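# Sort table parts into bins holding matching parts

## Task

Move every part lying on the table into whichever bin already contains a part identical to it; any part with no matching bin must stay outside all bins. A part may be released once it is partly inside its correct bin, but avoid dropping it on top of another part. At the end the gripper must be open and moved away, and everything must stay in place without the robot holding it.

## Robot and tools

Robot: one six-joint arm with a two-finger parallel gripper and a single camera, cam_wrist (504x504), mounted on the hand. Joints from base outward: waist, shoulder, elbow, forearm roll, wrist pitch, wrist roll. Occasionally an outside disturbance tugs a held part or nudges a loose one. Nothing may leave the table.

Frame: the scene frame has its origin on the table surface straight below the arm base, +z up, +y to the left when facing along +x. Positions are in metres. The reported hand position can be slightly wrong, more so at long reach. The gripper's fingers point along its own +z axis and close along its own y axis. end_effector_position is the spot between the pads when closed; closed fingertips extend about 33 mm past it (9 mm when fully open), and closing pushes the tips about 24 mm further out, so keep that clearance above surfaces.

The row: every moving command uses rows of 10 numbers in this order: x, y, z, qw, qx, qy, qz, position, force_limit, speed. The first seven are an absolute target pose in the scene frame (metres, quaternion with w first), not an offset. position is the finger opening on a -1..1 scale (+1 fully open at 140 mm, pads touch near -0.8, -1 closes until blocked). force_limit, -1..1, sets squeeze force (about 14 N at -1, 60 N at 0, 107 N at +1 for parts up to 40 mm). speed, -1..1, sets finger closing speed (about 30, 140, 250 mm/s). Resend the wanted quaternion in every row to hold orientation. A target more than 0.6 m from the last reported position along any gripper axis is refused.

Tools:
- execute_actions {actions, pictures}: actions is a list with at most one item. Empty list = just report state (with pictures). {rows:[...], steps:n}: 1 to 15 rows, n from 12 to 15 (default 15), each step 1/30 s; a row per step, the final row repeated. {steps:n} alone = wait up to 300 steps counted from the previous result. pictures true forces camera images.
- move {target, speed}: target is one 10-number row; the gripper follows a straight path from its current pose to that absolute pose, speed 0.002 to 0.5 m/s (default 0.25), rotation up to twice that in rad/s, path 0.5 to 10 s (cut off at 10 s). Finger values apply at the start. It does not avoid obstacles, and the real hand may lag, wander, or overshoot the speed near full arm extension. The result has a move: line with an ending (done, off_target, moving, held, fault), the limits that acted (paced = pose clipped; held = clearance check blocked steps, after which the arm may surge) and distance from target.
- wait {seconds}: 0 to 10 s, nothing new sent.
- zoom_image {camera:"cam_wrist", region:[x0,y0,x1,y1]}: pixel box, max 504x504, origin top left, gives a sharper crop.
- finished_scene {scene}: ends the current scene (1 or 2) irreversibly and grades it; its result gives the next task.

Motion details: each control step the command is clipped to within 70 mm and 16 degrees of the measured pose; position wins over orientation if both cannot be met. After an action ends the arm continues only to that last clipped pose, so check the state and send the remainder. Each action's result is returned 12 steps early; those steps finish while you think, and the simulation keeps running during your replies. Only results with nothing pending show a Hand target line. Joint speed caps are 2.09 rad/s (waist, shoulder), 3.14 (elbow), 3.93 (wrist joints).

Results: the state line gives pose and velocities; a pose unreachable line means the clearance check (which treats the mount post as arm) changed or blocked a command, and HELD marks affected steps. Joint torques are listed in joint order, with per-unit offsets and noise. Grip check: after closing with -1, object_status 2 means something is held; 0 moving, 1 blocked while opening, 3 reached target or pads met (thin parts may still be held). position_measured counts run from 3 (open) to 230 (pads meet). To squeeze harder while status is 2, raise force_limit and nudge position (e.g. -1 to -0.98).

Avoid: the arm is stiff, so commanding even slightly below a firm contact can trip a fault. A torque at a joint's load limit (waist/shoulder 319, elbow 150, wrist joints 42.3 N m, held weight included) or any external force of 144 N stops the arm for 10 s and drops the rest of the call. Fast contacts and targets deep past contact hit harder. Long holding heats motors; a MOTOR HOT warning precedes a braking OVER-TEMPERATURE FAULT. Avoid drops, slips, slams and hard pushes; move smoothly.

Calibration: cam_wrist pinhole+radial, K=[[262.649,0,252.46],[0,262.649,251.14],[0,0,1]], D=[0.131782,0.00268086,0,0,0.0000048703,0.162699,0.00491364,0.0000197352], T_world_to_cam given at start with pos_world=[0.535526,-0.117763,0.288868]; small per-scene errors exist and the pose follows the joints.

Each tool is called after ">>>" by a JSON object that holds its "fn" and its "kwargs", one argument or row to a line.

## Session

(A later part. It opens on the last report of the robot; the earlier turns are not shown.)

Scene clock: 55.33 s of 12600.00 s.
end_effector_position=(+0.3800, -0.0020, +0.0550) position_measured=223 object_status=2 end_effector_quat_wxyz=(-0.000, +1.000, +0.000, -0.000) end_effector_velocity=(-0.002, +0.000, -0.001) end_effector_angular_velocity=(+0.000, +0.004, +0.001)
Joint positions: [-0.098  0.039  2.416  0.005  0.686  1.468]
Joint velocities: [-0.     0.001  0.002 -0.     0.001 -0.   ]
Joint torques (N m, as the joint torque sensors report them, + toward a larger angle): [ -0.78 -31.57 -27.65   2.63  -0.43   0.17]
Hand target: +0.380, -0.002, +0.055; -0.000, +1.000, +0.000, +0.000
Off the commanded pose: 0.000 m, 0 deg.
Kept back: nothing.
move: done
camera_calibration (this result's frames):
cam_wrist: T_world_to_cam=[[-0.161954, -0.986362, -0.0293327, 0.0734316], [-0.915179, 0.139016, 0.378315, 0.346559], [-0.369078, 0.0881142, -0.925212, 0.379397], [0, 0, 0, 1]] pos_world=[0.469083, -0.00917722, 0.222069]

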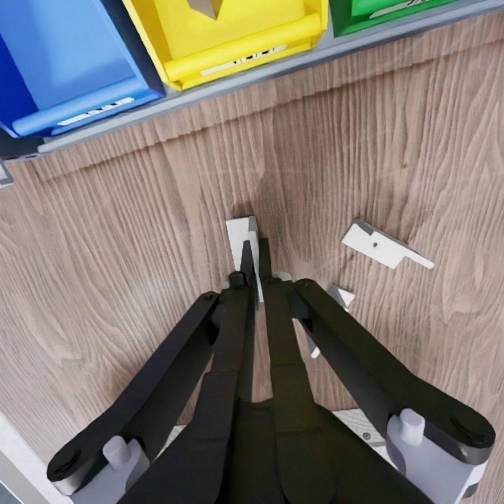

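>>> {"fn": "move", "kwargs": {
  "target": [0.38,-0.002,0.055,0,1,0,0,-0.98,-0.2,-0.5]
}}

>>> {"fn": "move", "kwargs": {
  "target": [0.38,-0.002,0.2,0,1,0,0,-0.98,-0.2,-0.5],
  "speed": 0.1
}}

>>> {"fn": "move", "kwargs": {
  "target": [0.565,0.11,0.2,0,0.7071,-0.7071,0,-0.98,-0.2,-0.5]
}}

Scene clock: 56.53 s of 12600.00 s.
end_effector_position=(+0.3800, -0.0020, +0.0550) position_measured=226 object_status=2 end_effector_quat_wxyz=(-0.000, +1.000, -0.000, -0.000) end_effector_velocity=(+0.001, -0.000, +0.001) end_effector_angular_velocity=(-0.000, -0.004, -0.001)
Joint positions: [-0.098  0.039  2.416  0.005  0.686  1.468]
Joint velocities: [-0.    -0.002 -0.001  0.    -0.001  0.001]
Joint torques (N m, as the joint torque sensors report them, + toward a larger angle): [ -1.03 -31.29 -28.1    2.67  -0.4    0.1 ]
Hand target: +0.380, -0.002, +0.055; -0.000, +1.000, -0.000, -0.000
Off the commanded pose: 0.000 m, 0 deg.
Kept back: nothing.
move: done
camera_calibration (this result's frames):
cam_wrist: T_world_to_cam=[[-0.161969, -0.98636, -0.0293152, 0.0734306], [-0.915178, 0.139036, 0.378311, 0.346558], [-0.369075, 0.0881031, -0.925214, 0.379402], [0, 0, 0, 1]] pos_world=[0.469083, -0.00918169, 0.222075]

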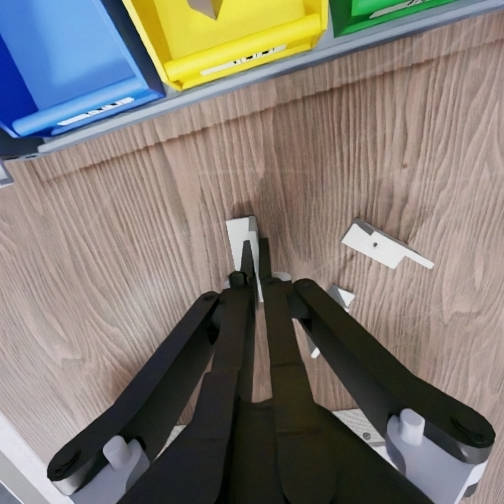

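Scene clock: 58.30 s of 12600.00 s.
end_effector_position=(+0.3799, -0.0019, +0.2001) position_measured=226 object_status=2 end_effector_quat_wxyz=(-0.000, +1.000, +0.000, -0.000) end_effector_velocity=(-0.001, +0.000, -0.000) end_effector_angular_velocity=(+0.001, +0.003, +0.000)
Joint positions: [-0.099 -0.173  2.265  0.004  1.049  1.468]
Joint velocities: [ 0.    -0.     0.     0.     0.003 -0.   ]
Joint torques (N m, as the joint torque sensors report them, + toward a larger angle): [ -0.68 -19.02 -37.58   3.43  -0.28   0.11]
Hand target: +0.380, -0.002, +0.200; -0.000, +1.000, +0.000, +0.000
Off the commanded pose: 0.000 m, 0 deg.
Kept back: nothing.
move: done
camera_calibration (this result's frames):
cam_wrist: T_world_to_cam=[[-0.161787, -0.986385, -0.0294858, 0.0776983], [-0.915192, 0.1388, 0.378361, 0.291554], [-0.369117, 0.0881993, -0.925188, 0.513611], [0, 0, 0, 1]] pos_world=[0.468981, -0.00912738, 0.367165]

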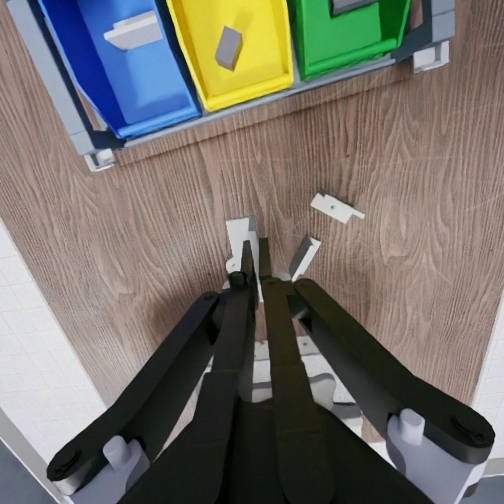

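Scene clock: 61.83 s of 12600.00 s.
end_effector_position=(+0.5648, +0.1104, +0.1999) position_measured=226 object_status=2 end_effector_quat_wxyz=(-0.000, +0.707, -0.707, -0.000) end_effector_velocity=(+0.001, -0.000, -0.000) end_effector_angular_velocity=(-0.001, -0.001, -0.003)
Joint positions: [0.132 0.147 1.951 0.004 1.044 3.27 ]
Joint velocities: [ 0.     0.001 -0.001 -0.001 -0.001  0.004]
Joint torques (N m, as the joint torque sensors report them, + toward a larger angle): [ -1.48 -51.75 -37.95   3.63  -0.44  -0.12]
Hand target: +0.565, +0.110, +0.200; -0.000, +0.707, -0.707, -0.000
Off the commanded pose: 0.000 m, 0 deg.
Kept back: nothing.
move: done
camera_calibration (this result's frames):
cam_wrist: T_world_to_cam=[[-0.986376, 0.161907, -0.0291371, 0.557265], [0.139028, 0.915105, 0.378488, -0.235918], [0.0879433, 0.369281, -0.925147, 0.282589], [0, 0, 0, 1]] pos_world=[0.55762, 0.0213104, 0.366966]

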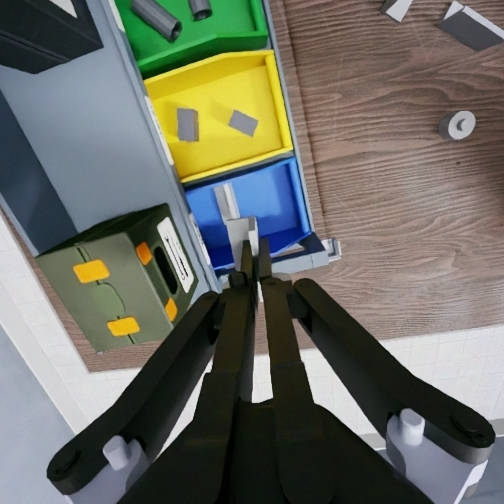

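>>> {"fn": "move", "kwargs": {
  "target": [0.56,0.09,0.14,0,0.7071,-0.7071,0,-0.98,-0.2,-0.5],
  "speed": 0.1
}}

>>> {"fn": "move", "kwargs": {
  "target": [0.56,0.09,0.14,0,0.7071,-0.7071,0,-0.2,-0.5,0]
}}

>>> {"fn": "move", "kwargs": {
  "target": [0.56,0.09,0.25,0,0.7071,-0.7071,0,-0.2,-0.5,0]
}}

Scene clock: 63.30 s of 12600.00 s.
end_effector_position=(+0.5601, +0.0899, +0.1400) position_measured=226 object_status=2 end_effector_quat_wxyz=(+0.000, +0.707, -0.707, +0.000) end_effector_velocity=(-0.001, +0.000, -0.001) end_effector_angular_velocity=(+0.000, +0.001, +0.001)
Joint positions: [0.098 0.193 2.022 0.004 0.925 3.236]
Joint velocities: [ 0.     0.     0.001  0.    -0.001 -0.001]
Joint torques (N m, as the joint torque sensors report them, + toward a larger angle): [ -0.77 -52.38 -35.03   3.19  -0.37   0.06]
Hand target: +0.560, +0.090, +0.140; +0.000, +0.707, -0.707, +0.000
Off the commanded pose: 0.000 m, 0 deg.
Kept back: nothing.
move: done
camera_calibration (this result's frames):
cam_wrist: T_world_to_cam=[[-0.98636, 0.161952, -0.0294255, 0.554251], [0.138994, 0.915248, 0.378156, -0.193771], [0.0881746, 0.368908, -0.925274, 0.235054], [0, 0, 0, 1]] pos_world=[0.552898, 0.000872691, 0.307074]

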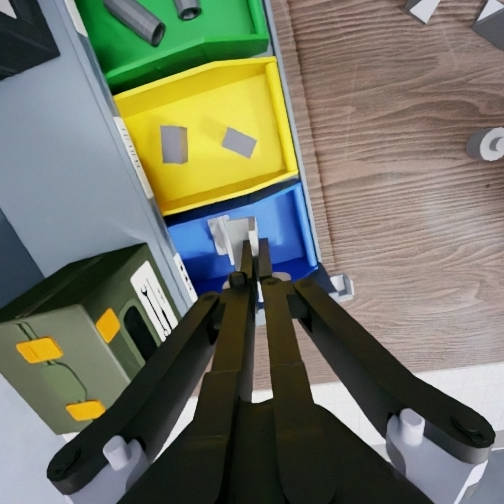

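Scene clock: 64.00 s of 12600.00 s.
end_effector_position=(+0.5600, +0.0900, +0.1399) position_measured=154 object_status=3 end_effector_quat_wxyz=(+0.000, +0.707, -0.707, +0.000) end_effector_velocity=(+0.000, -0.001, -0.000) end_effector_angular_velocity=(-0.001, -0.000, +0.000)
Joint positions: [0.098 0.193 2.023 0.004 0.925 3.235]
Joint velocities: [-0.002  0.    -0.    -0.001 -0.    -0.002]
Joint torques (N m, as the joint torque sensors report them, + toward a larger angle): [ -1.77 -53.23 -34.98   3.48  -0.37   0.18]
Hand target: +0.560, +0.090, +0.140; +0.000, +0.707, -0.707, +0.000
Off the commanded pose: 0.000 m, 0 deg.
Kept back: nothing.
move: done
camera_calibration (this result's frames):
cam_wrist: T_world_to_cam=[[-0.986362, 0.161967, -0.0292804, 0.554147], [0.139052, 0.915194, 0.378265, -0.193817], [0.0880636, 0.369035, -0.925234, 0.235039], [0, 0, 0, 1]] pos_world=[0.552841, 0.000889677, 0.307006]

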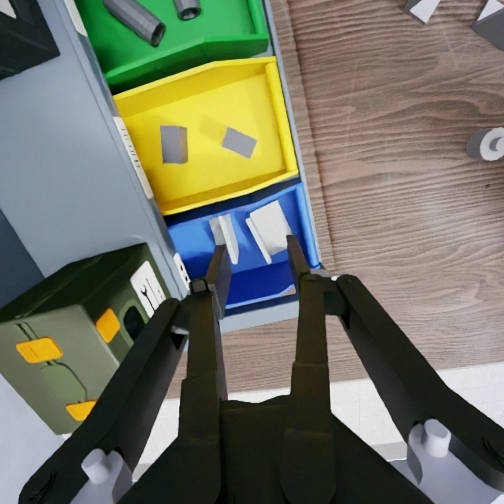

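Scene clock: 64.87 s of 12600.00 s.
end_effector_position=(+0.5599, +0.0900, +0.2500) position_measured=154 object_status=3 end_effector_quat_wxyz=(-0.000, +0.707, -0.707, -0.000) end_effector_velocity=(-0.000, -0.001, +0.002) end_effector_angular_velocity=(+0.000, -0.004, -0.001)
Joint positions: [0.097 0.094 1.91  0.003 1.137 3.236]
Joint velocities: [-0.001 -0.004  0.    -0.    -0.001  0.   ]
Joint torques (N m, as the joint torque sensors report them, + toward a larger angle): [ -1.68 -46.91 -40.     3.79  -0.34   0.12]
Hand target: +0.560, +0.090, +0.250; -0.000, +0.707, -0.707, -0.000
Off the commanded pose: 0.000 m, 0 deg.
Kept back: nothing.
move: done
camera_calibration (this result's frames):
cam_wrist: T_world_to_cam=[[-0.986385, 0.161835, -0.0292311, 0.557279], [0.138936, 0.915165, 0.378379, -0.235447], [0.087986, 0.369166, -0.925189, 0.336899], [0, 0, 0, 1]] pos_world=[0.552761, 0.000914541, 0.417074]

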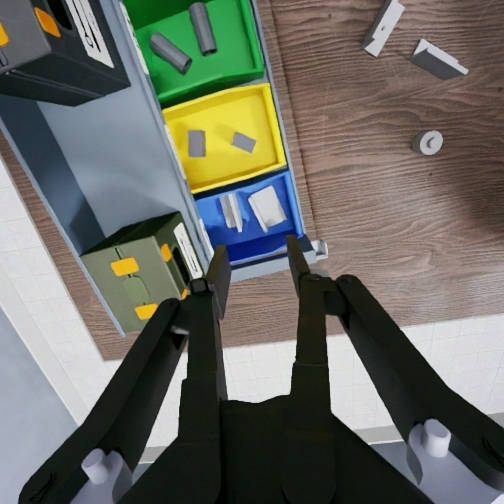

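>>> {"fn": "move", "kwargs": {
  "target": [0.31,-0.058,0.12,0,0.9713,-0.2377,0,-0.2,-1,0]
}}

Scene clock: 68.10 s of 12600.00 s.
end_effector_position=(+0.3104, -0.0587, +0.1200) position_measured=154 object_status=3 end_effector_quat_wxyz=(+0.000, +0.971, -0.238, +0.000) end_effector_velocity=(+0.001, -0.000, +0.001) end_effector_angular_velocity=(+0.002, -0.002, +0.000)
Joint positions: [-0.298 -0.189  2.452  0.003  0.878  1.749]
Joint velocities: [-0.002 -0.    -0.002  0.004  0.001 -0.005]
Joint torques (N m, as the joint torque sensors report them, + toward a larger angle): [  0.91 -13.14 -33.33   3.34  -0.5    0.17]
Hand target: +0.310, -0.059, +0.120; +0.000, +0.971, -0.238, +0.000
Off the commanded pose: 0.001 m, 0 deg.
Kept back: nothing.
move: done
camera_calibration (this result's frames):
cam_wrist: T_world_to_cam=[[-0.59929, -0.800008, -0.028961, 0.154735], [-0.747521, 0.546294, 0.377855, 0.23806], [-0.286466, 0.248094, -0.925412, 0.40263], [0, 0, 0, 1]] pos_world=[0.386026, -0.106152, 0.287127]

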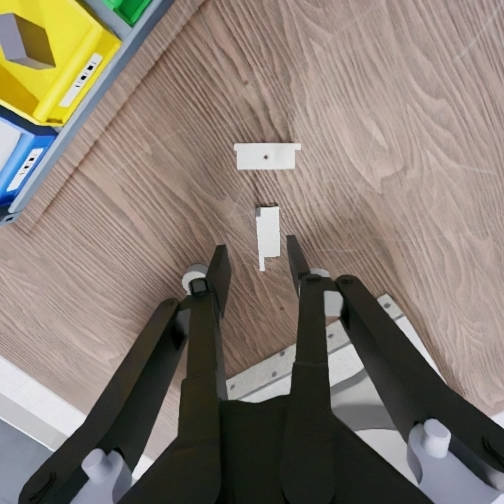

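>>> {"fn": "move", "kwargs": {
  "target": [0.31,-0.058,0.044,0,0.9713,-0.2377,0,-0.3,-1,0],
  "speed": 0.04
}}

>>> {"fn": "move", "kwargs": {
  "target": [0.31,-0.058,0.044,0,0.9713,-0.2377,0,-1,-1,-0.5]
}}

>>> {"fn": "move", "kwargs": {
  "target": [0.31,-0.058,0.055,0,0.9713,-0.2377,0,-1,-1,-0.5],
  "speed": 0.005
}}

Scene clock: 70.83 s of 12600.00 s.
end_effector_position=(+0.3101, -0.0581, +0.0439) position_measured=167 object_status=3 end_effector_quat_wxyz=(+0.000, +0.971, -0.238, +0.000) end_effector_velocity=(-0.000, +0.001, -0.001) end_effector_angular_velocity=(+0.002, +0.002, +0.002)
Joint positions: [-0.296 -0.043  2.53   0.005  0.655  1.749]
Joint velocities: [ 0.001  0.003  0.     0.001 -0.001 -0.002]
Joint torques (N m, as the joint torque sensors report them, + toward a larger angle): [ -0.79 -19.09 -26.55   2.57  -0.23   0.2 ]
Hand target: +0.310, -0.058, +0.044; +0.000, +0.971, -0.238, -0.000
Off the commanded pose: 0.000 m, 0 deg.
Kept back: nothing.
move: done
camera_calibration (this result's frames):
cam_wrist: T_world_to_cam=[[-0.599253, -0.800027, -0.0292101, 0.152879], [-0.747478, 0.546081, 0.378249, 0.266181], [-0.286658, 0.248501, -0.925243, 0.332031], [0, 0, 0, 1]] pos_world=[0.385757, -0.105559, 0.210993]

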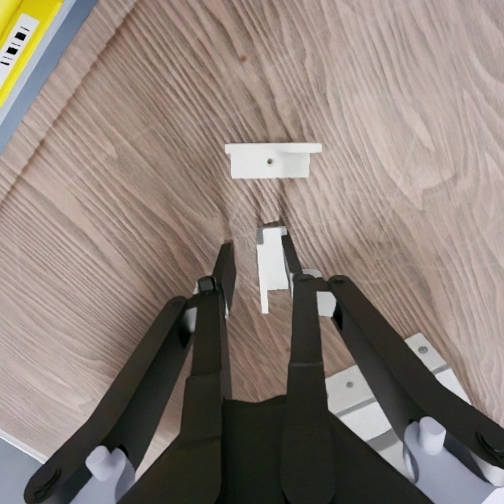

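Scene clock: 71.53 s of 12600.00 s.
end_effector_position=(+0.3100, -0.0580, +0.0440) position_measured=223 object_status=2 end_effector_quat_wxyz=(-0.000, +0.971, -0.238, -0.000) end_effector_velocity=(+0.001, -0.000, +0.001) end_effector_angular_velocity=(-0.001, -0.003, -0.001)
Joint positions: [-0.296 -0.043  2.53   0.005  0.655  1.749]
Joint velocities: [ 0.    -0.001 -0.001  0.    -0.001  0.001]
Joint torques (N m, as the joint torque sensors report them, + toward a larger angle): [ -1.18 -22.27 -26.77   2.51  -0.29   0.02]
Hand target: +0.310, -0.058, +0.044; +0.000, +0.971, -0.238, -0.000
Off the commanded pose: 0.000 m, 0 deg.
Kept back: nothing.
move: done
camera_calibration (this result's frames):
cam_wrist: T_world_to_cam=[[-0.599162, -0.800091, -0.0293031, 0.152865], [-0.747531, 0.545945, 0.37834, 0.266079], [-0.286709, 0.248592, -0.925203, 0.332074], [0, 0, 0, 1]] pos_world=[0.385702, -0.105509, 0.211047]

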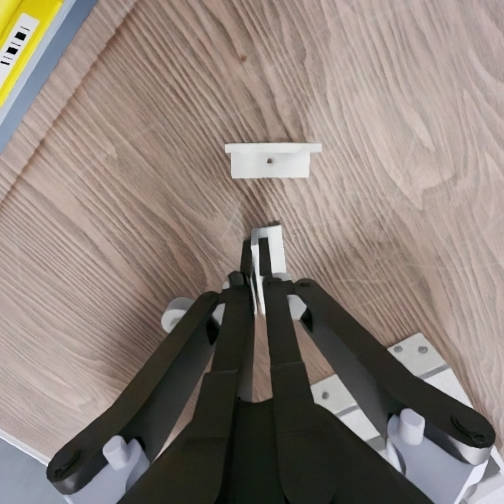

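Scene clock: 73.97 s of 12600.00 s.
end_effector_position=(+0.3100, -0.0580, +0.0550) position_measured=223 object_status=2 end_effector_quat_wxyz=(-0.000, +0.971, -0.238, -0.000) end_effector_velocity=(-0.001, +0.001, -0.001) end_effector_angular_velocity=(+0.001, +0.002, -0.002)
Joint positions: [-0.296 -0.067  2.52   0.005  0.689  1.749]
Joint velocities: [0.    0.    0.002 0.001 0.001 0.002]
Joint torques (N m, as the joint torque sensors report them, + toward a larger angle): [ -0.45 -21.41 -27.71   2.68  -0.3    0.15]
Hand target: +0.310, -0.058, +0.055; -0.000, +0.971, -0.238, +0.000
Off the commanded pose: 0.000 m, 0 deg.
Kept back: nothing.
move: done
camera_calibration (this result's frames):
cam_wrist: T_world_to_cam=[[-0.599143, -0.800105, -0.029333, 0.153188], [-0.747557, 0.545924, 0.37832, 0.261915], [-0.286682, 0.248596, -0.92521, 0.342262], [0, 0, 0, 1]] pos_world=[0.385698, -0.105504, 0.22207]

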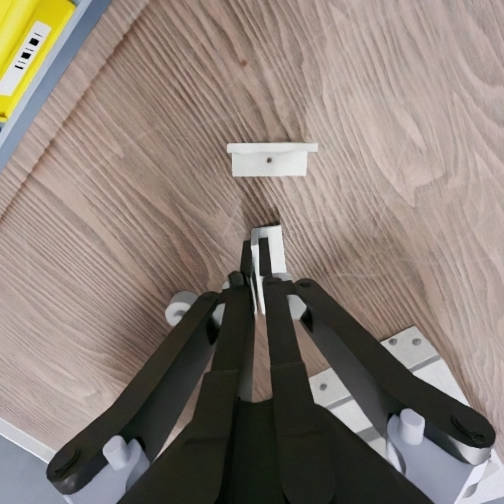

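>>> {"fn": "move", "kwargs": {
  "target": [0.31,-0.058,0.055,0,0.9713,-0.2377,0,-0.98,-0.2,-0.5]
}}

>>> {"fn": "move", "kwargs": {
  "target": [0.31,-0.058,0.2,0,0.9713,-0.2377,0,-0.98,-0.2,-0.5],
  "speed": 0.1
}}

>>> {"fn": "move", "kwargs": {
  "target": [0.56,0.10,0.2,0,0.7071,-0.7071,0,-0.98,-0.2,-0.5]
}}

>>> {"fn": "move", "kwargs": {
  "target": [0.56,0.10,0.14,0,0.7071,-0.7071,0,-0.2,-0.2,-0.5],
  "speed": 0.1
}}

>>> {"fn": "move", "kwargs": {
  "target": [0.5,0.05,0.35,0,0.7071,-0.7071,0,1,0,0]
}}

Scene clock: 75.43 s of 12600.00 s.
end_effector_position=(+0.3100, -0.0580, +0.0550) position_measured=226 object_status=2 end_effector_quat_wxyz=(-0.000, +0.971, -0.238, +0.000) end_effector_velocity=(-0.002, +0.000, -0.001) end_effector_angular_velocity=(+0.001, +0.003, +0.001)
Joint positions: [-0.296 -0.067  2.52   0.005  0.689  1.749]
Joint velocities: [ 0.     0.001  0.002 -0.     0.001 -0.001]
Joint torques (N m, as the joint torque sensors report them, + toward a larger angle): [ -0.95 -20.74 -27.71   2.51  -0.39   0.13]
Hand target: +0.310, -0.058, +0.055; +0.000, +0.971, -0.238, -0.000
Off the commanded pose: 0.000 m, 0 deg.
Kept back: nothing.
move: done
camera_calibration (this result's frames):
cam_wrist: T_world_to_cam=[[-0.599157, -0.800095, -0.0293154, 0.153186], [-0.747547, 0.545944, 0.37831, 0.261915], [-0.286679, 0.248582, -0.925215, 0.342268], [0, 0, 0, 1]] pos_world=[0.385697, -0.105509, 0.222077]

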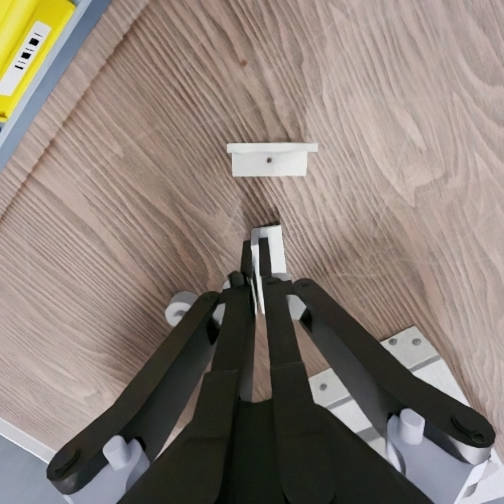

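Scene clock: 77.20 s of 12600.00 s.
end_effector_position=(+0.3099, -0.0579, +0.2001) position_measured=226 object_status=2 end_effector_quat_wxyz=(-0.000, +0.971, -0.238, -0.000) end_effector_velocity=(-0.000, -0.000, +0.001) end_effector_angular_velocity=(-0.001, +0.001, +0.002)
Joint positions: [-0.298 -0.296  2.353  0.004  1.086  1.749]
Joint velocities: [ 0.001 -0.    -0.002 -0.002  0.003  0.   ]
Joint torques (N m, as the joint torque sensors report them, + toward a larger angle): [  0.54  -6.89 -38.71   3.56  -0.44   0.06]
Hand target: +0.310, -0.058, +0.200; -0.000, +0.971, -0.238, +0.000
Off the commanded pose: 0.000 m, 0 deg.
Kept back: nothing.
move: done
camera_calibration (this result's frames):
cam_wrist: T_world_to_cam=[[-0.599052, -0.800167, -0.0294743, 0.157448], [-0.747622, 0.545775, 0.378407, 0.206882], [-0.286703, 0.248721, -0.92517, 0.47647], [0, 0, 0, 1]] pos_world=[0.385594, -0.105434, 0.367171]

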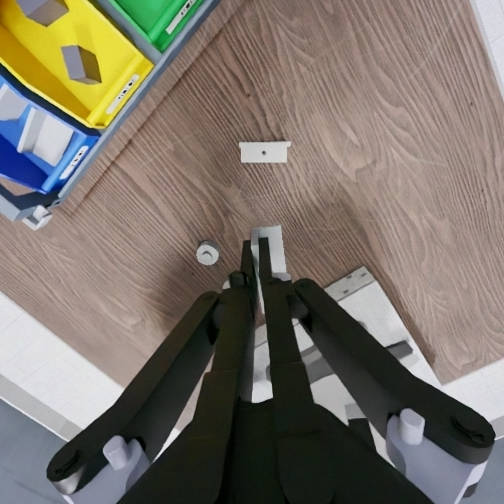

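Scene clock: 79.77 s of 12600.00 s.
end_effector_position=(+0.5597, +0.1007, +0.1999) position_measured=226 object_status=2 end_effector_quat_wxyz=(-0.000, +0.707, -0.707, -0.000) end_effector_velocity=(-0.002, +0.000, -0.001) end_effector_angular_velocity=(+0.000, +0.003, -0.003)
Joint positions: [0.116 0.137 1.963 0.004 1.042 3.254]
Joint velocities: [0.001 0.001 0.002 0.001 0.001 0.003]
Joint torques (N m, as the joint torque sensors report them, + toward a larger angle): [  0.37 -51.12 -37.84   3.46  -0.43   0.49]
Hand target: +0.560, +0.101, +0.200; -0.000, +0.707, -0.707, -0.000
Off the commanded pose: 0.001 m, 0 deg.
Kept back: nothing.
move: done
camera_calibration (this result's frames):
cam_wrist: T_world_to_cam=[[-0.986374, 0.161934, -0.029037, 0.553823], [0.139076, 0.915035, 0.378641, -0.226304], [0.087885, 0.369444, -0.925088, 0.286625], [0, 0, 0, 1]] pos_world=[0.55256, 0.0115012, 0.366922]

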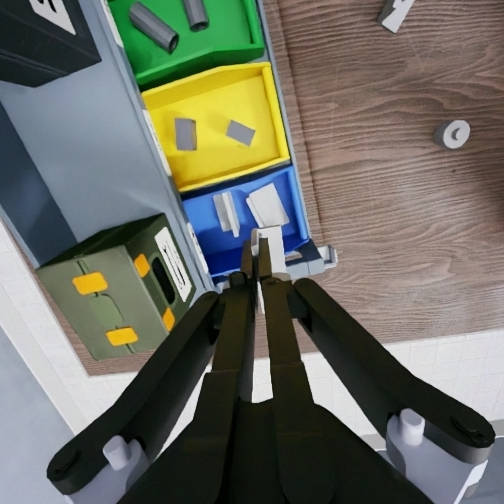

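Scene clock: 80.70 s of 12600.00 s.
end_effector_position=(+0.5600, +0.1000, +0.1400) position_measured=154 object_status=3 end_effector_quat_wxyz=(+0.000, +0.707, -0.707, +0.000) end_effector_velocity=(+0.000, +0.000, +0.001) end_effector_angular_velocity=(+0.001, -0.001, -0.002)
Joint positions: [0.115 0.195 2.019 0.004 0.926 3.253]
Joint velocities: [-0.    -0.001 -0.     0.001 -0.     0.001]
Joint torques (N m, as the joint torque sensors report them, + toward a larger angle): [ -1.18 -52.95 -34.65   3.22  -0.35   0.15]
Hand target: +0.560, +0.100, +0.140; +0.000, +0.707, -0.707, +0.000
Off the commanded pose: 0.000 m, 0 deg.
Kept back: nothing.
move: done
camera_calibration (this result's frames):
cam_wrist: T_world_to_cam=[[-0.986352, 0.162009, -0.029382, 0.552564], [0.139056, 0.915202, 0.378244, -0.203002], [0.0881695, 0.368996, -0.92524, 0.231341], [0, 0, 0, 1]] pos_world=[0.552854, 0.0109029, 0.307066]

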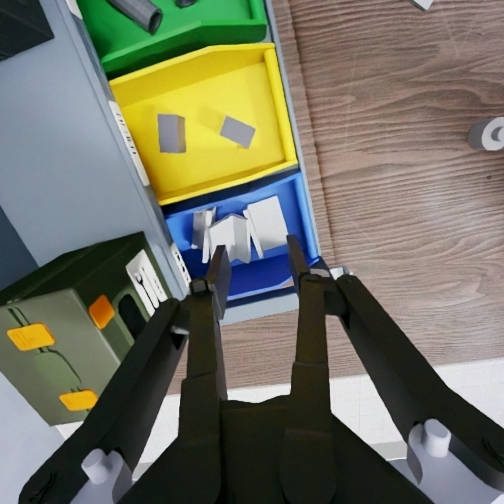

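Scene clock: 82.00 s of 12600.00 s.
end_effector_position=(+0.5000, +0.0498, +0.3501) position_measured=3 object_status=3 end_effector_quat_wxyz=(+0.000, +0.707, -0.707, +0.000) end_effector_velocity=(-0.000, -0.000, +0.000) end_effector_angular_velocity=(-0.001, +0.001, +0.002)
Joint positions: [ 0.028 -0.067  1.884  0.003  1.324  3.167]
Joint velocities: [ 0.    -0.    -0.    -0.001  0.001 -0.001]
Joint torques (N m, as the joint torque sensors report them, + toward a larger angle): [ -0.64 -33.92 -42.47   4.04  -0.41   0.05]
Hand target: +0.500, +0.050, +0.350; -0.000, +0.707, -0.707, -0.000
Off the commanded pose: 0.000 m, 0 deg.
Kept back: nothing.
move: done
camera_calibration (this result's frames):
cam_wrist: T_world_to_cam=[[-0.986417, 0.161618, -0.0293423, 0.507638], [0.13872, 0.915307, 0.378114, -0.22798], [0.0879673, 0.368908, -0.925294, 0.449658], [0, 0, 0, 1]] pos_world=[0.492813, -0.0392545, 0.517163]

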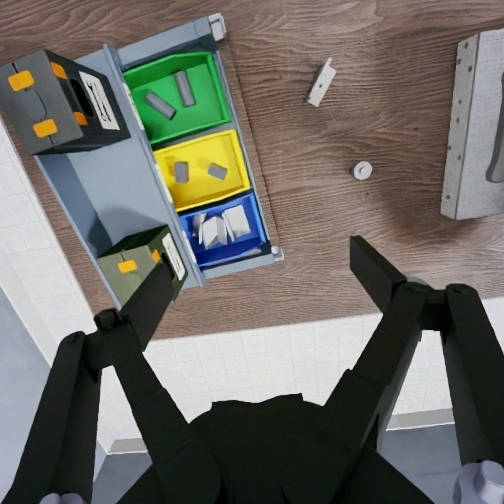

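>>> {"fn": "finished_scene", "kwargs": {
  "scene": 2
}}

The scene is finished: the task was done.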